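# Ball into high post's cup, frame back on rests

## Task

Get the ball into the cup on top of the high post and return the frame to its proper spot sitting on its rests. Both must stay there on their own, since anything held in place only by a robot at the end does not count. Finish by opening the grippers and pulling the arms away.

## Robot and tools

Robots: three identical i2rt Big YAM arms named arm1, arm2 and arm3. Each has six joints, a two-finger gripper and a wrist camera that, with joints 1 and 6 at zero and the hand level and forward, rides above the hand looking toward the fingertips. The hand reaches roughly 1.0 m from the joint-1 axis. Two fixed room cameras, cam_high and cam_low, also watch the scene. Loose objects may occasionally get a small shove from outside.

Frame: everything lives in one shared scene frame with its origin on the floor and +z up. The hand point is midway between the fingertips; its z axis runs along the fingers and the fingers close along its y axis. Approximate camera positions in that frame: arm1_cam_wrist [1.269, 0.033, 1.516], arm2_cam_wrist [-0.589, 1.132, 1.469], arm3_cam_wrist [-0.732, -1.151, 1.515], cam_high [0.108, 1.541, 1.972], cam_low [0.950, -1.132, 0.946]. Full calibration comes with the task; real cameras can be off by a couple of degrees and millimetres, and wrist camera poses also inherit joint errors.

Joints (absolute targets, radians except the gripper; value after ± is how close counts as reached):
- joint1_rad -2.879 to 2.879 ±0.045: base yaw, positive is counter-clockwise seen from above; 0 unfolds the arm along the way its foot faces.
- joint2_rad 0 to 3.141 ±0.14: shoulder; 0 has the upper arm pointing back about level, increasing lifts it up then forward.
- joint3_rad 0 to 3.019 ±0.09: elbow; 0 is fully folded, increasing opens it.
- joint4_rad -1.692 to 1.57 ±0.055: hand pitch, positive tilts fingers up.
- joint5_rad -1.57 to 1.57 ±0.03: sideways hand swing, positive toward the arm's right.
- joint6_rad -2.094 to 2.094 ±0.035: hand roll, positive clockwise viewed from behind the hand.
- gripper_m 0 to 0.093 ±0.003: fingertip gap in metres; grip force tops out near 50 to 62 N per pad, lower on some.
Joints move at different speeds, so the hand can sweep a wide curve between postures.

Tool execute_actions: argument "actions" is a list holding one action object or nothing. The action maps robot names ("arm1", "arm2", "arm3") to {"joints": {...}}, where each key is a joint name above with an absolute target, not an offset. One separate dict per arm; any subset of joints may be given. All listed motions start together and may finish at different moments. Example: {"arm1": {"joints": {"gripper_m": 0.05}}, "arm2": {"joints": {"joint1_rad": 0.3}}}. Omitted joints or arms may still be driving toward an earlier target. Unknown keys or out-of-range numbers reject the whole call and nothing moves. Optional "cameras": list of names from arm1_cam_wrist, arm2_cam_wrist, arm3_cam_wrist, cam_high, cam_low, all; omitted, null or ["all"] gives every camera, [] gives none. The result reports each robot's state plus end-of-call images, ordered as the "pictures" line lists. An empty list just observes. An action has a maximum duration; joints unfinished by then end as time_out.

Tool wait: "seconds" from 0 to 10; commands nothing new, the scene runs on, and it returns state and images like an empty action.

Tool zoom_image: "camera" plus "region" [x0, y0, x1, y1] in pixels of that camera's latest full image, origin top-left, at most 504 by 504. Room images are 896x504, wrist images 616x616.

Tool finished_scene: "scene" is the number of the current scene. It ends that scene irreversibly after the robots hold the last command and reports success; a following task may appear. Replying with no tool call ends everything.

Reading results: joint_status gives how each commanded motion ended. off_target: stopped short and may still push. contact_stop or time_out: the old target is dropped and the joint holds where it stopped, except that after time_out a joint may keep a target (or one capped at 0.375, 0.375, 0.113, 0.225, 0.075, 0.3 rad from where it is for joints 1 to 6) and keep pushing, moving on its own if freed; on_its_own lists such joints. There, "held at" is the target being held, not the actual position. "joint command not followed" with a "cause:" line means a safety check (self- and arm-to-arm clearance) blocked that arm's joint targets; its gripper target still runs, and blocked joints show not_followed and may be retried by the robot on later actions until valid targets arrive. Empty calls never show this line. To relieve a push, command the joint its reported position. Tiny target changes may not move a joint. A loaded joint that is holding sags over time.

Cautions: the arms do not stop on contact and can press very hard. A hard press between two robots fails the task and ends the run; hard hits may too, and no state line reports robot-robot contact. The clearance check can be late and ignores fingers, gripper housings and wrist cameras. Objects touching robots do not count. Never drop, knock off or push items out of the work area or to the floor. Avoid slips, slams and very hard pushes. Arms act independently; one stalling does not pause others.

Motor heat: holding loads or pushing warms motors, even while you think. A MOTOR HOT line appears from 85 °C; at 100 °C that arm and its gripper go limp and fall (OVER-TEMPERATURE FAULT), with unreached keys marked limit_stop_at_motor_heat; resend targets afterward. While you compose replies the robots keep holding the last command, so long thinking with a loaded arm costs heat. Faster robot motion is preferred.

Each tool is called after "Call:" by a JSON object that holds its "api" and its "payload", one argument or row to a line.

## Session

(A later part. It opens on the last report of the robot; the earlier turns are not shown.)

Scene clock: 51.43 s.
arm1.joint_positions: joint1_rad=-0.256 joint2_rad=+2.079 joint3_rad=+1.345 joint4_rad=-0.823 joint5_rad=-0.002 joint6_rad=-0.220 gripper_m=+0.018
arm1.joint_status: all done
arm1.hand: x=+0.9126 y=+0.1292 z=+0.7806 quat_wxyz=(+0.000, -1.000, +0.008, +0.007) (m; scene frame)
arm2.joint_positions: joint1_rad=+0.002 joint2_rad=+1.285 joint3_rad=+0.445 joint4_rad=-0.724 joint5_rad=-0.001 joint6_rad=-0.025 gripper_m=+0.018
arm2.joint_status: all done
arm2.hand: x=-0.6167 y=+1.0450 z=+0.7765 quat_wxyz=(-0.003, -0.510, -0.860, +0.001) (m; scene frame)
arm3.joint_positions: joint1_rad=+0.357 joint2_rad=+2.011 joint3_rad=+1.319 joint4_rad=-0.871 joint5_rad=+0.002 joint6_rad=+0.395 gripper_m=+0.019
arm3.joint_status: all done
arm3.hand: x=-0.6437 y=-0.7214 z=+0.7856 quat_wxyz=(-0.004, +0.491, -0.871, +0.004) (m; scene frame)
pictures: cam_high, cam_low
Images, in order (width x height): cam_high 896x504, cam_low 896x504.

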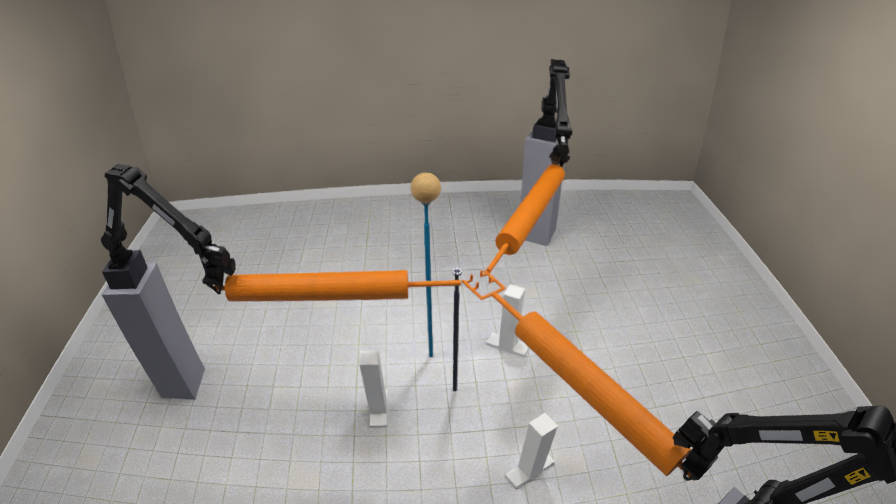

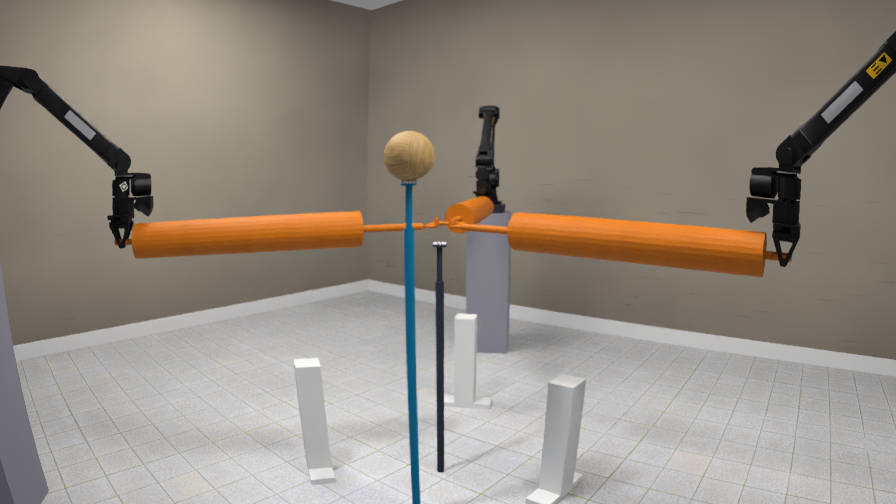

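Call:
{"api": "execute_actions", "payload": {
  "actions": [
    {"arm1":{"joints":{"joint2_rad":2.268,"joint3_rad":1.395,"joint4_rad":-0.625}},"arm2":{"joints":{"joint2_rad":1.712,"joint3_rad":0.383,"joint4_rad":-0.225}},"arm3":{"joints":{"joint2_rad":2.175,"joint3_rad":1.335,"joint4_rad":-0.663}}}
  ],
  "cameras": []
}}

Scene clock: 52.83 s.
arm1.joint_positions: joint1_rad=-0.255 joint2_rad=+2.289 joint3_rad=+1.351 joint4_rad=-0.620 joint5_rad=+0.004 joint6_rad=-0.223 gripper_m=+0.018
arm1.joint_status: all done
arm1.hand: x=+0.9141 y=+0.1292 z=+0.6712 quat_wxyz=(+0.003, -1.000, +0.006, +0.006) (m; scene frame)
arm2.joint_positions: joint1_rad=+0.002 joint2_rad=+1.707 joint3_rad=+0.383 joint4_rad=-0.238 joint5_rad=-0.005 joint6_rad=-0.025 gripper_m=+0.018
arm2.joint_status: all done
arm2.hand: x=-0.6166 y=+1.0462 z=+0.6740 quat_wxyz=(-0.005, -0.510, -0.860, +0.000) (m; scene frame)
arm3.joint_positions: joint1_rad=+0.356 joint2_rad=+2.220 joint3_rad=+1.319 joint4_rad=-0.666 joint5_rad=-0.001 joint6_rad=+0.396 gripper_m=+0.019
arm3.joint_status: all done
arm3.hand: x=-0.6423 y=-0.7202 z=+0.6770 quat_wxyz=(-0.002, +0.490, -0.872, +0.004) (m; scene frame)
pictures: none
No camera images: the call's "cameras" was empty. Leave "cameras" out to get every camera's image.

Call:
{"api": "execute_actions", "payload": {
  "actions": [
    {"arm1":{"joints":{"joint2_rad":2.490,"joint3_rad":1.475,"joint4_rad":-0.484,"joint6_rad":-0.212}},"arm2":{"joints":{"joint2_rad":2.208,"joint3_rad":0.467,"joint4_rad":0.193}},"arm3":{"joints":{"joint1_rad":0.36,"joint2_rad":2.390,"joint3_rad":1.412,"joint4_rad":-0.500}}}
  ],
  "cameras": []
}}

Scene clock: 54.10 s.
arm1.joint_positions: joint1_rad=-0.245 joint2_rad=+2.509 joint3_rad=+1.430 joint4_rad=-0.485 joint5_rad=+0.000 joint6_rad=-0.211 gripper_m=+0.018
arm1.joint_status: all done
arm1.hand: x=+0.9144 y=+0.1225 z=+0.5709 quat_wxyz=(+0.000, -1.000, +0.007, +0.004) (m; scene frame)
arm2.joint_positions: joint1_rad=+0.002 joint2_rad=+2.202 joint3_rad=+0.463 joint4_rad=+0.180 joint5_rad=+0.000 joint6_rad=-0.025 gripper_m=+0.018
arm2.joint_status: all done
arm2.hand: x=-0.6159 y=+1.0429 z=+0.5675 quat_wxyz=(-0.005, -0.510, -0.860, +0.003) (m; scene frame)
arm3.joint_positions: joint1_rad=+0.358 joint2_rad=+2.430 joint3_rad=+1.367 joint4_rad=-0.502 joint5_rad=+0.000 joint6_rad=+0.395 gripper_m=+0.019
arm3.joint_status: all done
arm3.hand: x=-0.6432 y=-0.7243 z=+0.5777 quat_wxyz=(-0.003, +0.492, -0.871, +0.004) (m; scene frame)
pictures: none
No camera images: the call's "cameras" was empty. Leave "cameras" out to get every camera's image.

Call:
{"api": "execute_actions", "payload": {
  "actions": [
    {"arm1":{"joints":{"joint1_rad":-0.257,"joint2_rad":2.752,"joint3_rad":1.645,"joint4_rad":-0.388,"joint6_rad":-0.222}},"arm2":{"joints":{"joint2_rad":2.624,"joint3_rad":0.645,"joint4_rad":0.422}},"arm3":{"joints":{"joint1_rad":0.36,"joint2_rad":2.648,"joint3_rad":1.565,"joint4_rad":-0.389}}}
  ],
  "cameras": ["cam_high","cam_low"]
}}

Scene clock: 55.47 s.
arm1.joint_positions: joint1_rad=-0.251 joint2_rad=+2.773 joint3_rad=+1.602 joint4_rad=-0.391 joint5_rad=-0.002 joint6_rad=-0.217 gripper_m=+0.018
arm1.joint_status: all done
arm1.hand: x=+0.9145 y=+0.1252 z=+0.4596 quat_wxyz=(-0.001, -1.000, +0.007, +0.004) (m; scene frame)
arm2.joint_positions: joint1_rad=+0.002 joint2_rad=+2.619 joint3_rad=+0.650 joint4_rad=+0.407 joint5_rad=+0.000 joint6_rad=-0.026 gripper_m=+0.018
arm2.joint_status: all done
arm2.hand: x=-0.6165 y=+1.0442 z=+0.4565 quat_wxyz=(-0.004, -0.509, -0.860, +0.002) (m; scene frame)
arm3.joint_positions: joint1_rad=+0.357 joint2_rad=+2.691 joint3_rad=+1.522 joint4_rad=-0.394 joint5_rad=+0.001 joint6_rad=+0.393 gripper_m=+0.019
arm3.joint_status: all done
arm3.hand: x=-0.6410 y=-0.7222 z=+0.4677 quat_wxyz=(-0.004, +0.492, -0.870, +0.004) (m; scene frame)
pictures: cam_high, cam_low
Images, in order (width x height): cam_high 896x504, cam_low 896x504.

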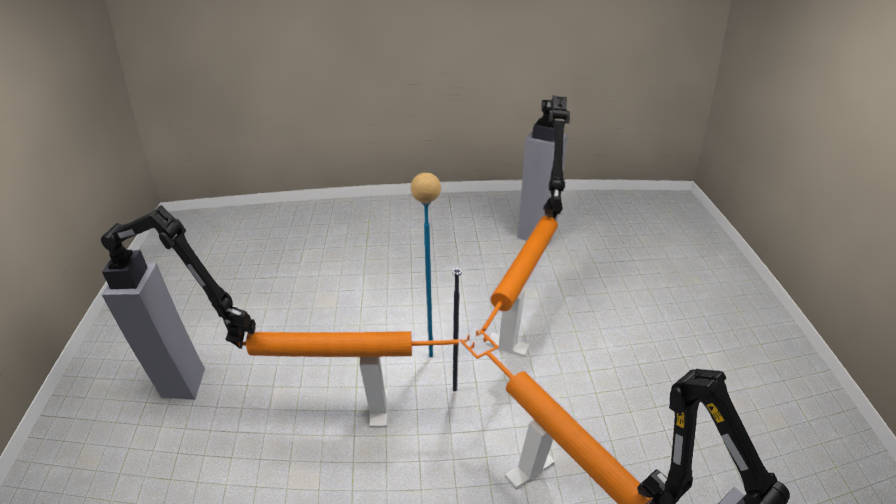

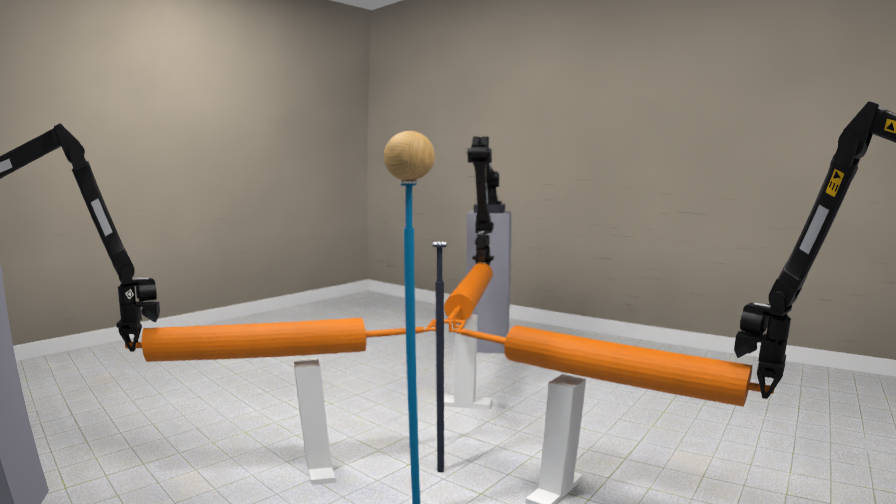

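Call:
{"api": "execute_actions", "payload": {
  "actions": [
    {"arm1":{"joints":{"joint1_rad":-0.260,"joint2_rad":2.826,"joint3_rad":1.702,"joint4_rad":-0.372}},"arm2":{"joints":{"joint2_rad":2.720,"joint3_rad":0.703,"joint4_rad":0.452}},"arm3":{"joints":{"joint1_rad":0.362,"joint2_rad":2.722,"joint3_rad":1.616,"joint4_rad":-0.368}}}
  ],
  "cameras": ["cam_high","cam_low"]
}}

Scene clock: 56.37 s.
arm1.joint_positions: joint1_rad=-0.255 joint2_rad=+2.828 joint3_rad=+1.653 joint4_rad=-0.385 joint5_rad=-0.003 joint6_rad=-0.219 gripper_m=+0.018
arm1.joint_status: all done
arm1.hand: x=+0.9124 y=+0.1281 z=+0.4380 quat_wxyz=(-0.001, -1.000, +0.008, +0.006) (m; scene frame)
arm2.joint_positions: joint1_rad=+0.002 joint2_rad=+2.716 joint3_rad=+0.705 joint4_rad=+0.446 joint5_rad=+0.000 joint6_rad=-0.026 gripper_m=+0.018
arm2.joint_status: all done
arm2.hand: x=-0.6183 y=+1.0476 z=+0.4273 quat_wxyz=(-0.003, -0.509, -0.860, +0.002) (m; scene frame)
arm3.joint_positions: joint1_rad=+0.362 joint2_rad=+2.745 joint3_rad=+1.569 joint4_rad=-0.385 joint5_rad=+0.003 joint6_rad=+0.397 gripper_m=+0.019
arm3.joint_status: all done
arm3.hand: x=-0.6425 y=-0.7188 z=+0.4466 quat_wxyz=(-0.005, +0.493, -0.870, +0.004) (m; scene frame)
pictures: cam_high, cam_low
Images, in order (width x height): cam_high 896x504, cam_low 896x504.

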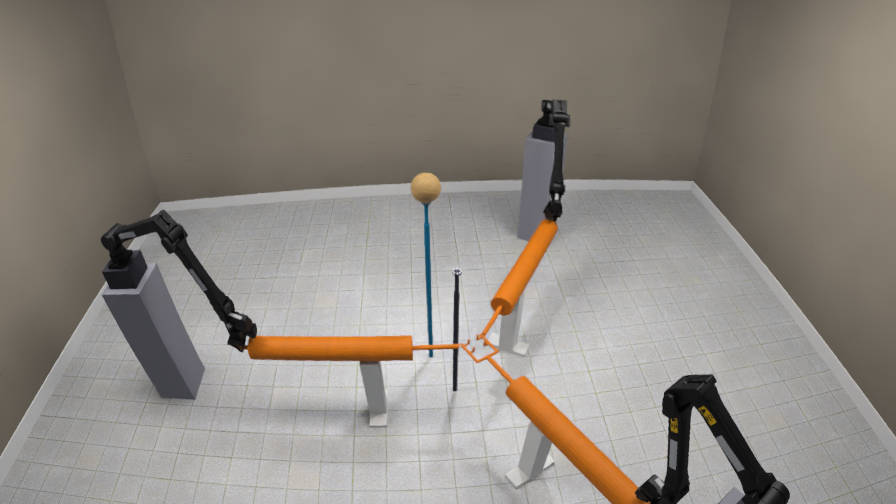

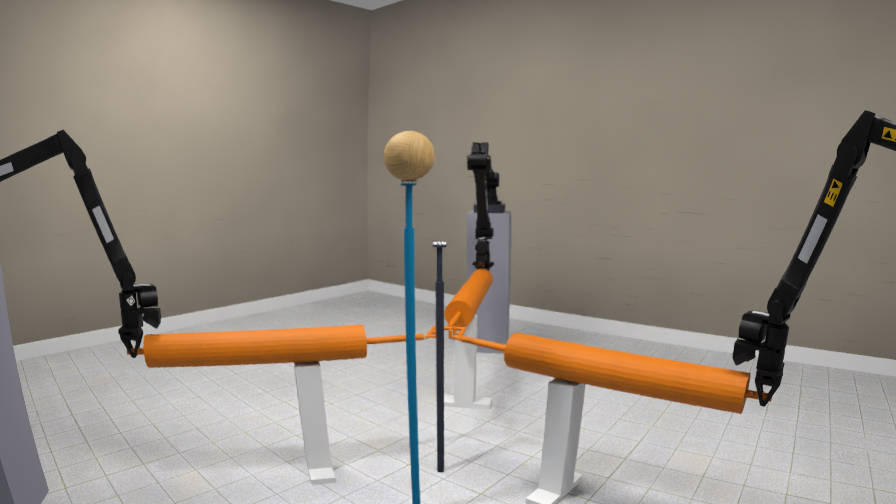

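Call:
{"api": "execute_actions", "payload": {
  "actions": [
    {"arm1":{"joints":{"joint1_rad":-0.255,"joint2_rad":2.846,"joint3_rad":1.700,"joint4_rad":-0.366}},"arm2":{"joints":{"joint2_rad":2.714,"joint3_rad":0.712,"joint4_rad":0.446}},"arm3":{"joints":{"joint1_rad":0.360,"joint2_rad":2.748,"joint3_rad":1.610,"joint4_rad":-0.362}}}
  ],
  "cameras": ["cam_low"]
}}

Call:
{"api": "zoom_image", "payload": {
  "camera": "cam_low",
  "region": [260,290,620,420]
}}

Scene clock: 57.20 s.
arm1.joint_positions: joint1_rad=-0.254 joint2_rad=+2.833 joint3_rad=+1.653 joint4_rad=-0.379 joint5_rad=-0.003 joint6_rad=-0.219 gripper_m=+0.018
arm1.joint_status: all done
arm1.hand: x=+0.9136 y=+0.1274 z=+0.4354 quat_wxyz=(-0.001, -1.000, +0.008, +0.006) (m; scene frame)
arm2.joint_positions: joint1_rad=+0.002 joint2_rad=+2.716 joint3_rad=+0.708 joint4_rad=+0.446 joint5_rad=+0.000 joint6_rad=-0.026 gripper_m=+0.018
arm2.joint_status: all done
arm2.hand: x=-0.6177 y=+1.0464 z=+0.4269 quat_wxyz=(-0.004, -0.509, -0.860, +0.002) (m; scene frame)
arm3.joint_positions: joint1_rad=+0.360 joint2_rad=+2.754 joint3_rad=+1.571 joint4_rad=-0.376 joint5_rad=+0.003 joint6_rad=+0.397 gripper_m=+0.019
arm3.joint_status: all done
arm3.hand: x=-0.6418 y=-0.7205 z=+0.4419 quat_wxyz=(-0.006, +0.492, -0.871, +0.003) (m; scene frame)
pictures: cam_low
Images, in order (width x height): cam_low 896x504.

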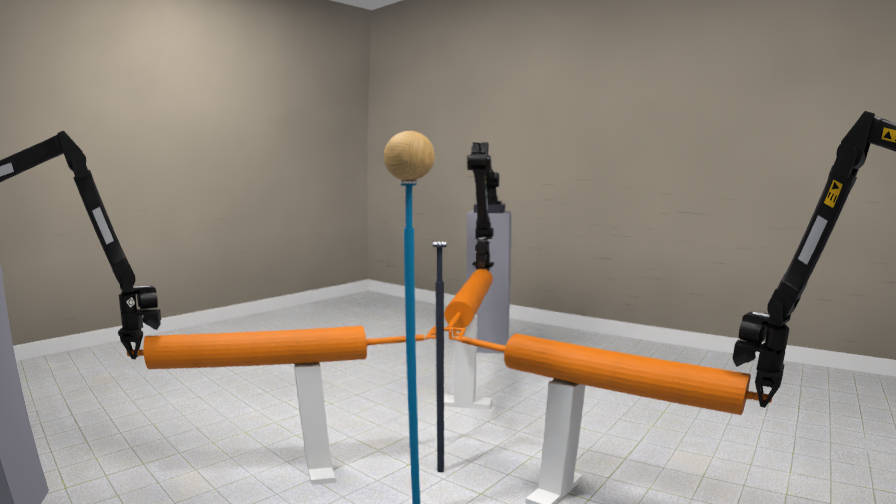

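Region (260, 290, 620, 420) of cam_low's 896x504 image, scaled by 1.400, with more detail than that image has; it fills the top 182 rows of this view, and the rest is white.

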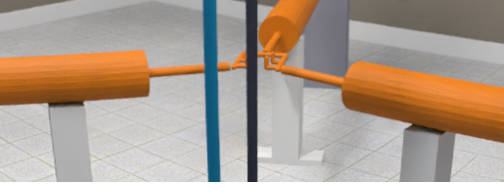

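Call:
{"api": "execute_actions", "payload": {
  "actions": [
    {"arm1":{"joints":{"gripper_m":0.06,"joint2_rad":2.836,"joint3_rad":1.66,"joint4_rad":-0.379}},"arm2":{"joints":{"gripper_m":0.06,"joint3_rad":0.706}},"arm3":{"joints":{"gripper_m":0.06,"joint2_rad":2.752,"joint3_rad":1.578,"joint4_rad":-0.376}}}
  ],
  "cameras": ["cam_low"]
}}

Scene clock: 57.97 s.
arm1.joint_positions: joint1_rad=-0.254 joint2_rad=+2.833 joint3_rad=+1.653 joint4_rad=-0.379 joint5_rad=-0.003 joint6_rad=-0.219 gripper_m=+0.060
arm1.joint_status: all done
arm1.hand: x=+0.9132 y=+0.1275 z=+0.4358 quat_wxyz=(-0.001, -1.000, +0.008, +0.006) (m; scene frame)
arm2.joint_positions: joint1_rad=+0.002 joint2_rad=+2.716 joint3_rad=+0.708 joint4_rad=+0.446 joint5_rad=+0.000 joint6_rad=-0.026 gripper_m=+0.060
arm2.joint_status: all done
arm2.hand: x=-0.6177 y=+1.0464 z=+0.4269 quat_wxyz=(-0.004, -0.509, -0.860, +0.002) (m; scene frame)
arm3.joint_positions: joint1_rad=+0.360 joint2_rad=+2.753 joint3_rad=+1.571 joint4_rad=-0.376 joint5_rad=+0.003 joint6_rad=+0.397 gripper_m=+0.060
arm3.joint_status: all done
arm3.hand: x=-0.6418 y=-0.7197 z=+0.4427 quat_wxyz=(-0.006, +0.492, -0.871, +0.002) (m; scene frame)
pictures: cam_low
Images, in order (width x height): cam_low 896x504.

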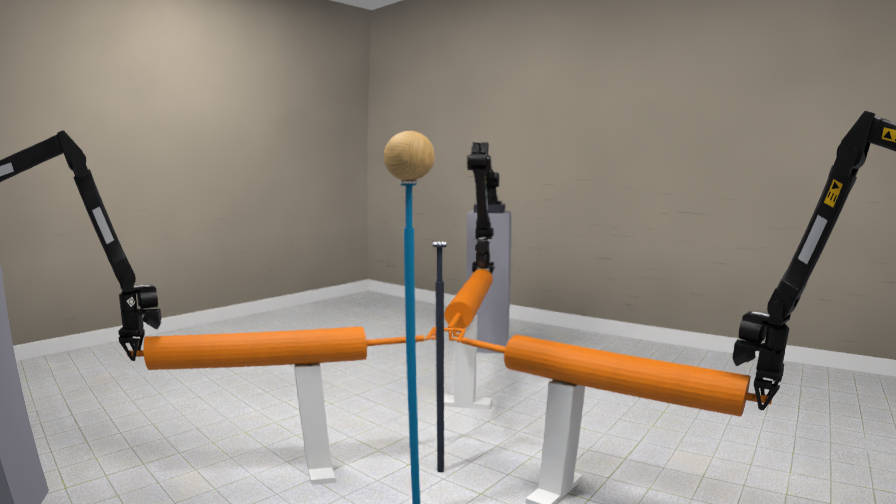

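Call:
{"api": "execute_actions", "payload": {
  "actions": [
    {"arm1":{"joints":{"joint2_rad":2.15,"joint3_rad":0.96}},"arm2":{"joints":{"joint2_rad":2.40,"joint3_rad":0.40}},"arm3":{"joints":{"joint2_rad":2.07,"joint3_rad":0.88}}}
  ],
  "cameras": []
}}

Call:
{"api": "execute_actions", "payload": {
  "actions": [
    {"arm2":{"joints":{"joint2_rad":1.65,"joint3_rad":0.36,"joint4_rad":-0.33}}}
  ],
  "cameras": ["cam_high","cam_low"]
}}

Scene clock: 59.70 s.
arm1.joint_positions: joint1_rad=-0.254 joint2_rad=+2.134 joint3_rad=+0.965 joint4_rad=-0.379 joint5_rad=-0.003 joint6_rad=-0.219 gripper_m=+0.060
arm1.joint_status: all done
arm1.hand: x=+1.0253 y=+0.1011 z=+0.6711 quat_wxyz=(+0.000, -1.000, +0.008, +0.012) (m; scene frame)
arm2.joint_positions: joint1_rad=+0.002 joint2_rad=+2.407 joint3_rad=+0.414 joint4_rad=+0.446 joint5_rad=+0.000 joint6_rad=-0.026 gripper_m=+0.060
arm2.joint_status: all done
arm2.hand: x=-0.6348 y=+1.0797 z=+0.5336 quat_wxyz=(-0.010, -0.509, -0.860, +0.007) (m; scene frame)
arm3.joint_positions: joint1_rad=+0.360 joint2_rad=+2.056 joint3_rad=+0.880 joint4_rad=-0.376 joint5_rad=+0.003 joint6_rad=+0.397 gripper_m=+0.060
arm3.joint_status: all done
arm3.hand: x=-0.6633 y=-0.8518 z=+0.6674 quat_wxyz=(-0.008, +0.492, -0.871, +0.000) (m; scene frame)
pictures: none
No camera images: the call's "cameras" was empty. Leave "cameras" out to get every camera's image.

Scene clock: 61.17 s.
arm1.joint_positions: joint1_rad=-0.254 joint2_rad=+2.134 joint3_rad=+0.965 joint4_rad=-0.379 joint5_rad=-0.003 joint6_rad=-0.219 gripper_m=+0.060
arm1.joint_status: not commanded
arm1.hand: x=+1.0253 y=+0.1011 z=+0.6711 quat_wxyz=(+0.000, -1.000, +0.008, +0.012) (m; scene frame)
arm2.joint_positions: joint1_rad=+0.002 joint2_rad=+1.659 joint3_rad=+0.366 joint4_rad=-0.315 joint5_rad=+0.000 joint6_rad=-0.026 gripper_m=+0.060
arm2.joint_status: all done
arm2.hand: x=-0.6252 y=+1.0611 z=+0.6826 quat_wxyz=(+0.015, -0.509, -0.860, -0.010) (m; scene frame)
arm3.joint_positions: joint1_rad=+0.360 joint2_rad=+2.056 joint3_rad=+0.880 joint4_rad=-0.376 joint5_rad=+0.003 joint6_rad=+0.397 gripper_m=+0.060
arm3.joint_status: not commanded
arm3.hand: x=-0.6633 y=-0.8518 z=+0.6674 quat_wxyz=(-0.008, +0.492, -0.871, +0.000) (m; scene frame)
pictures: cam_high, cam_low
Images, in order (width x height): cam_high 896x504, cam_low 896x504.

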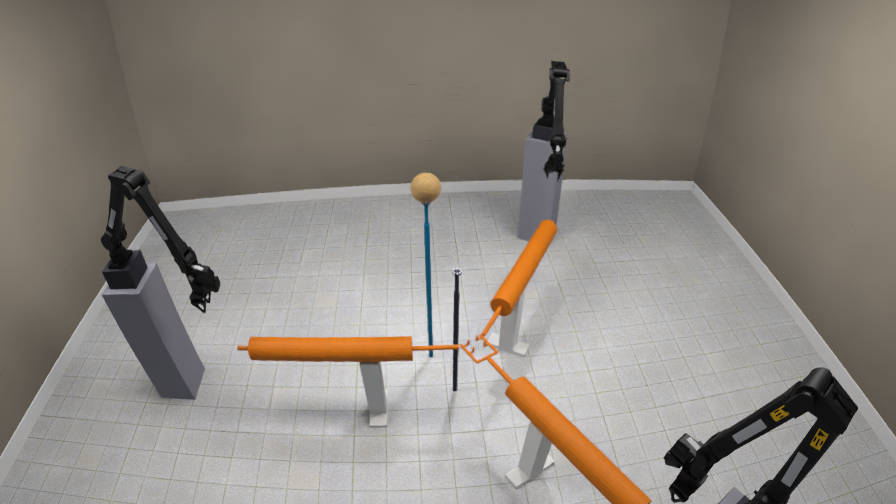

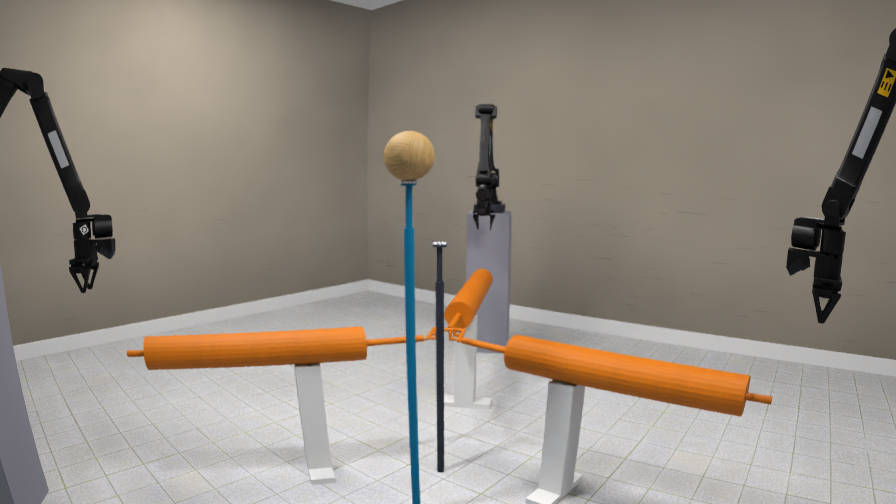

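Call:
{"api": "finished_scene", "payload": {
  "scene": 2
}}

The scene is finished: the task was done.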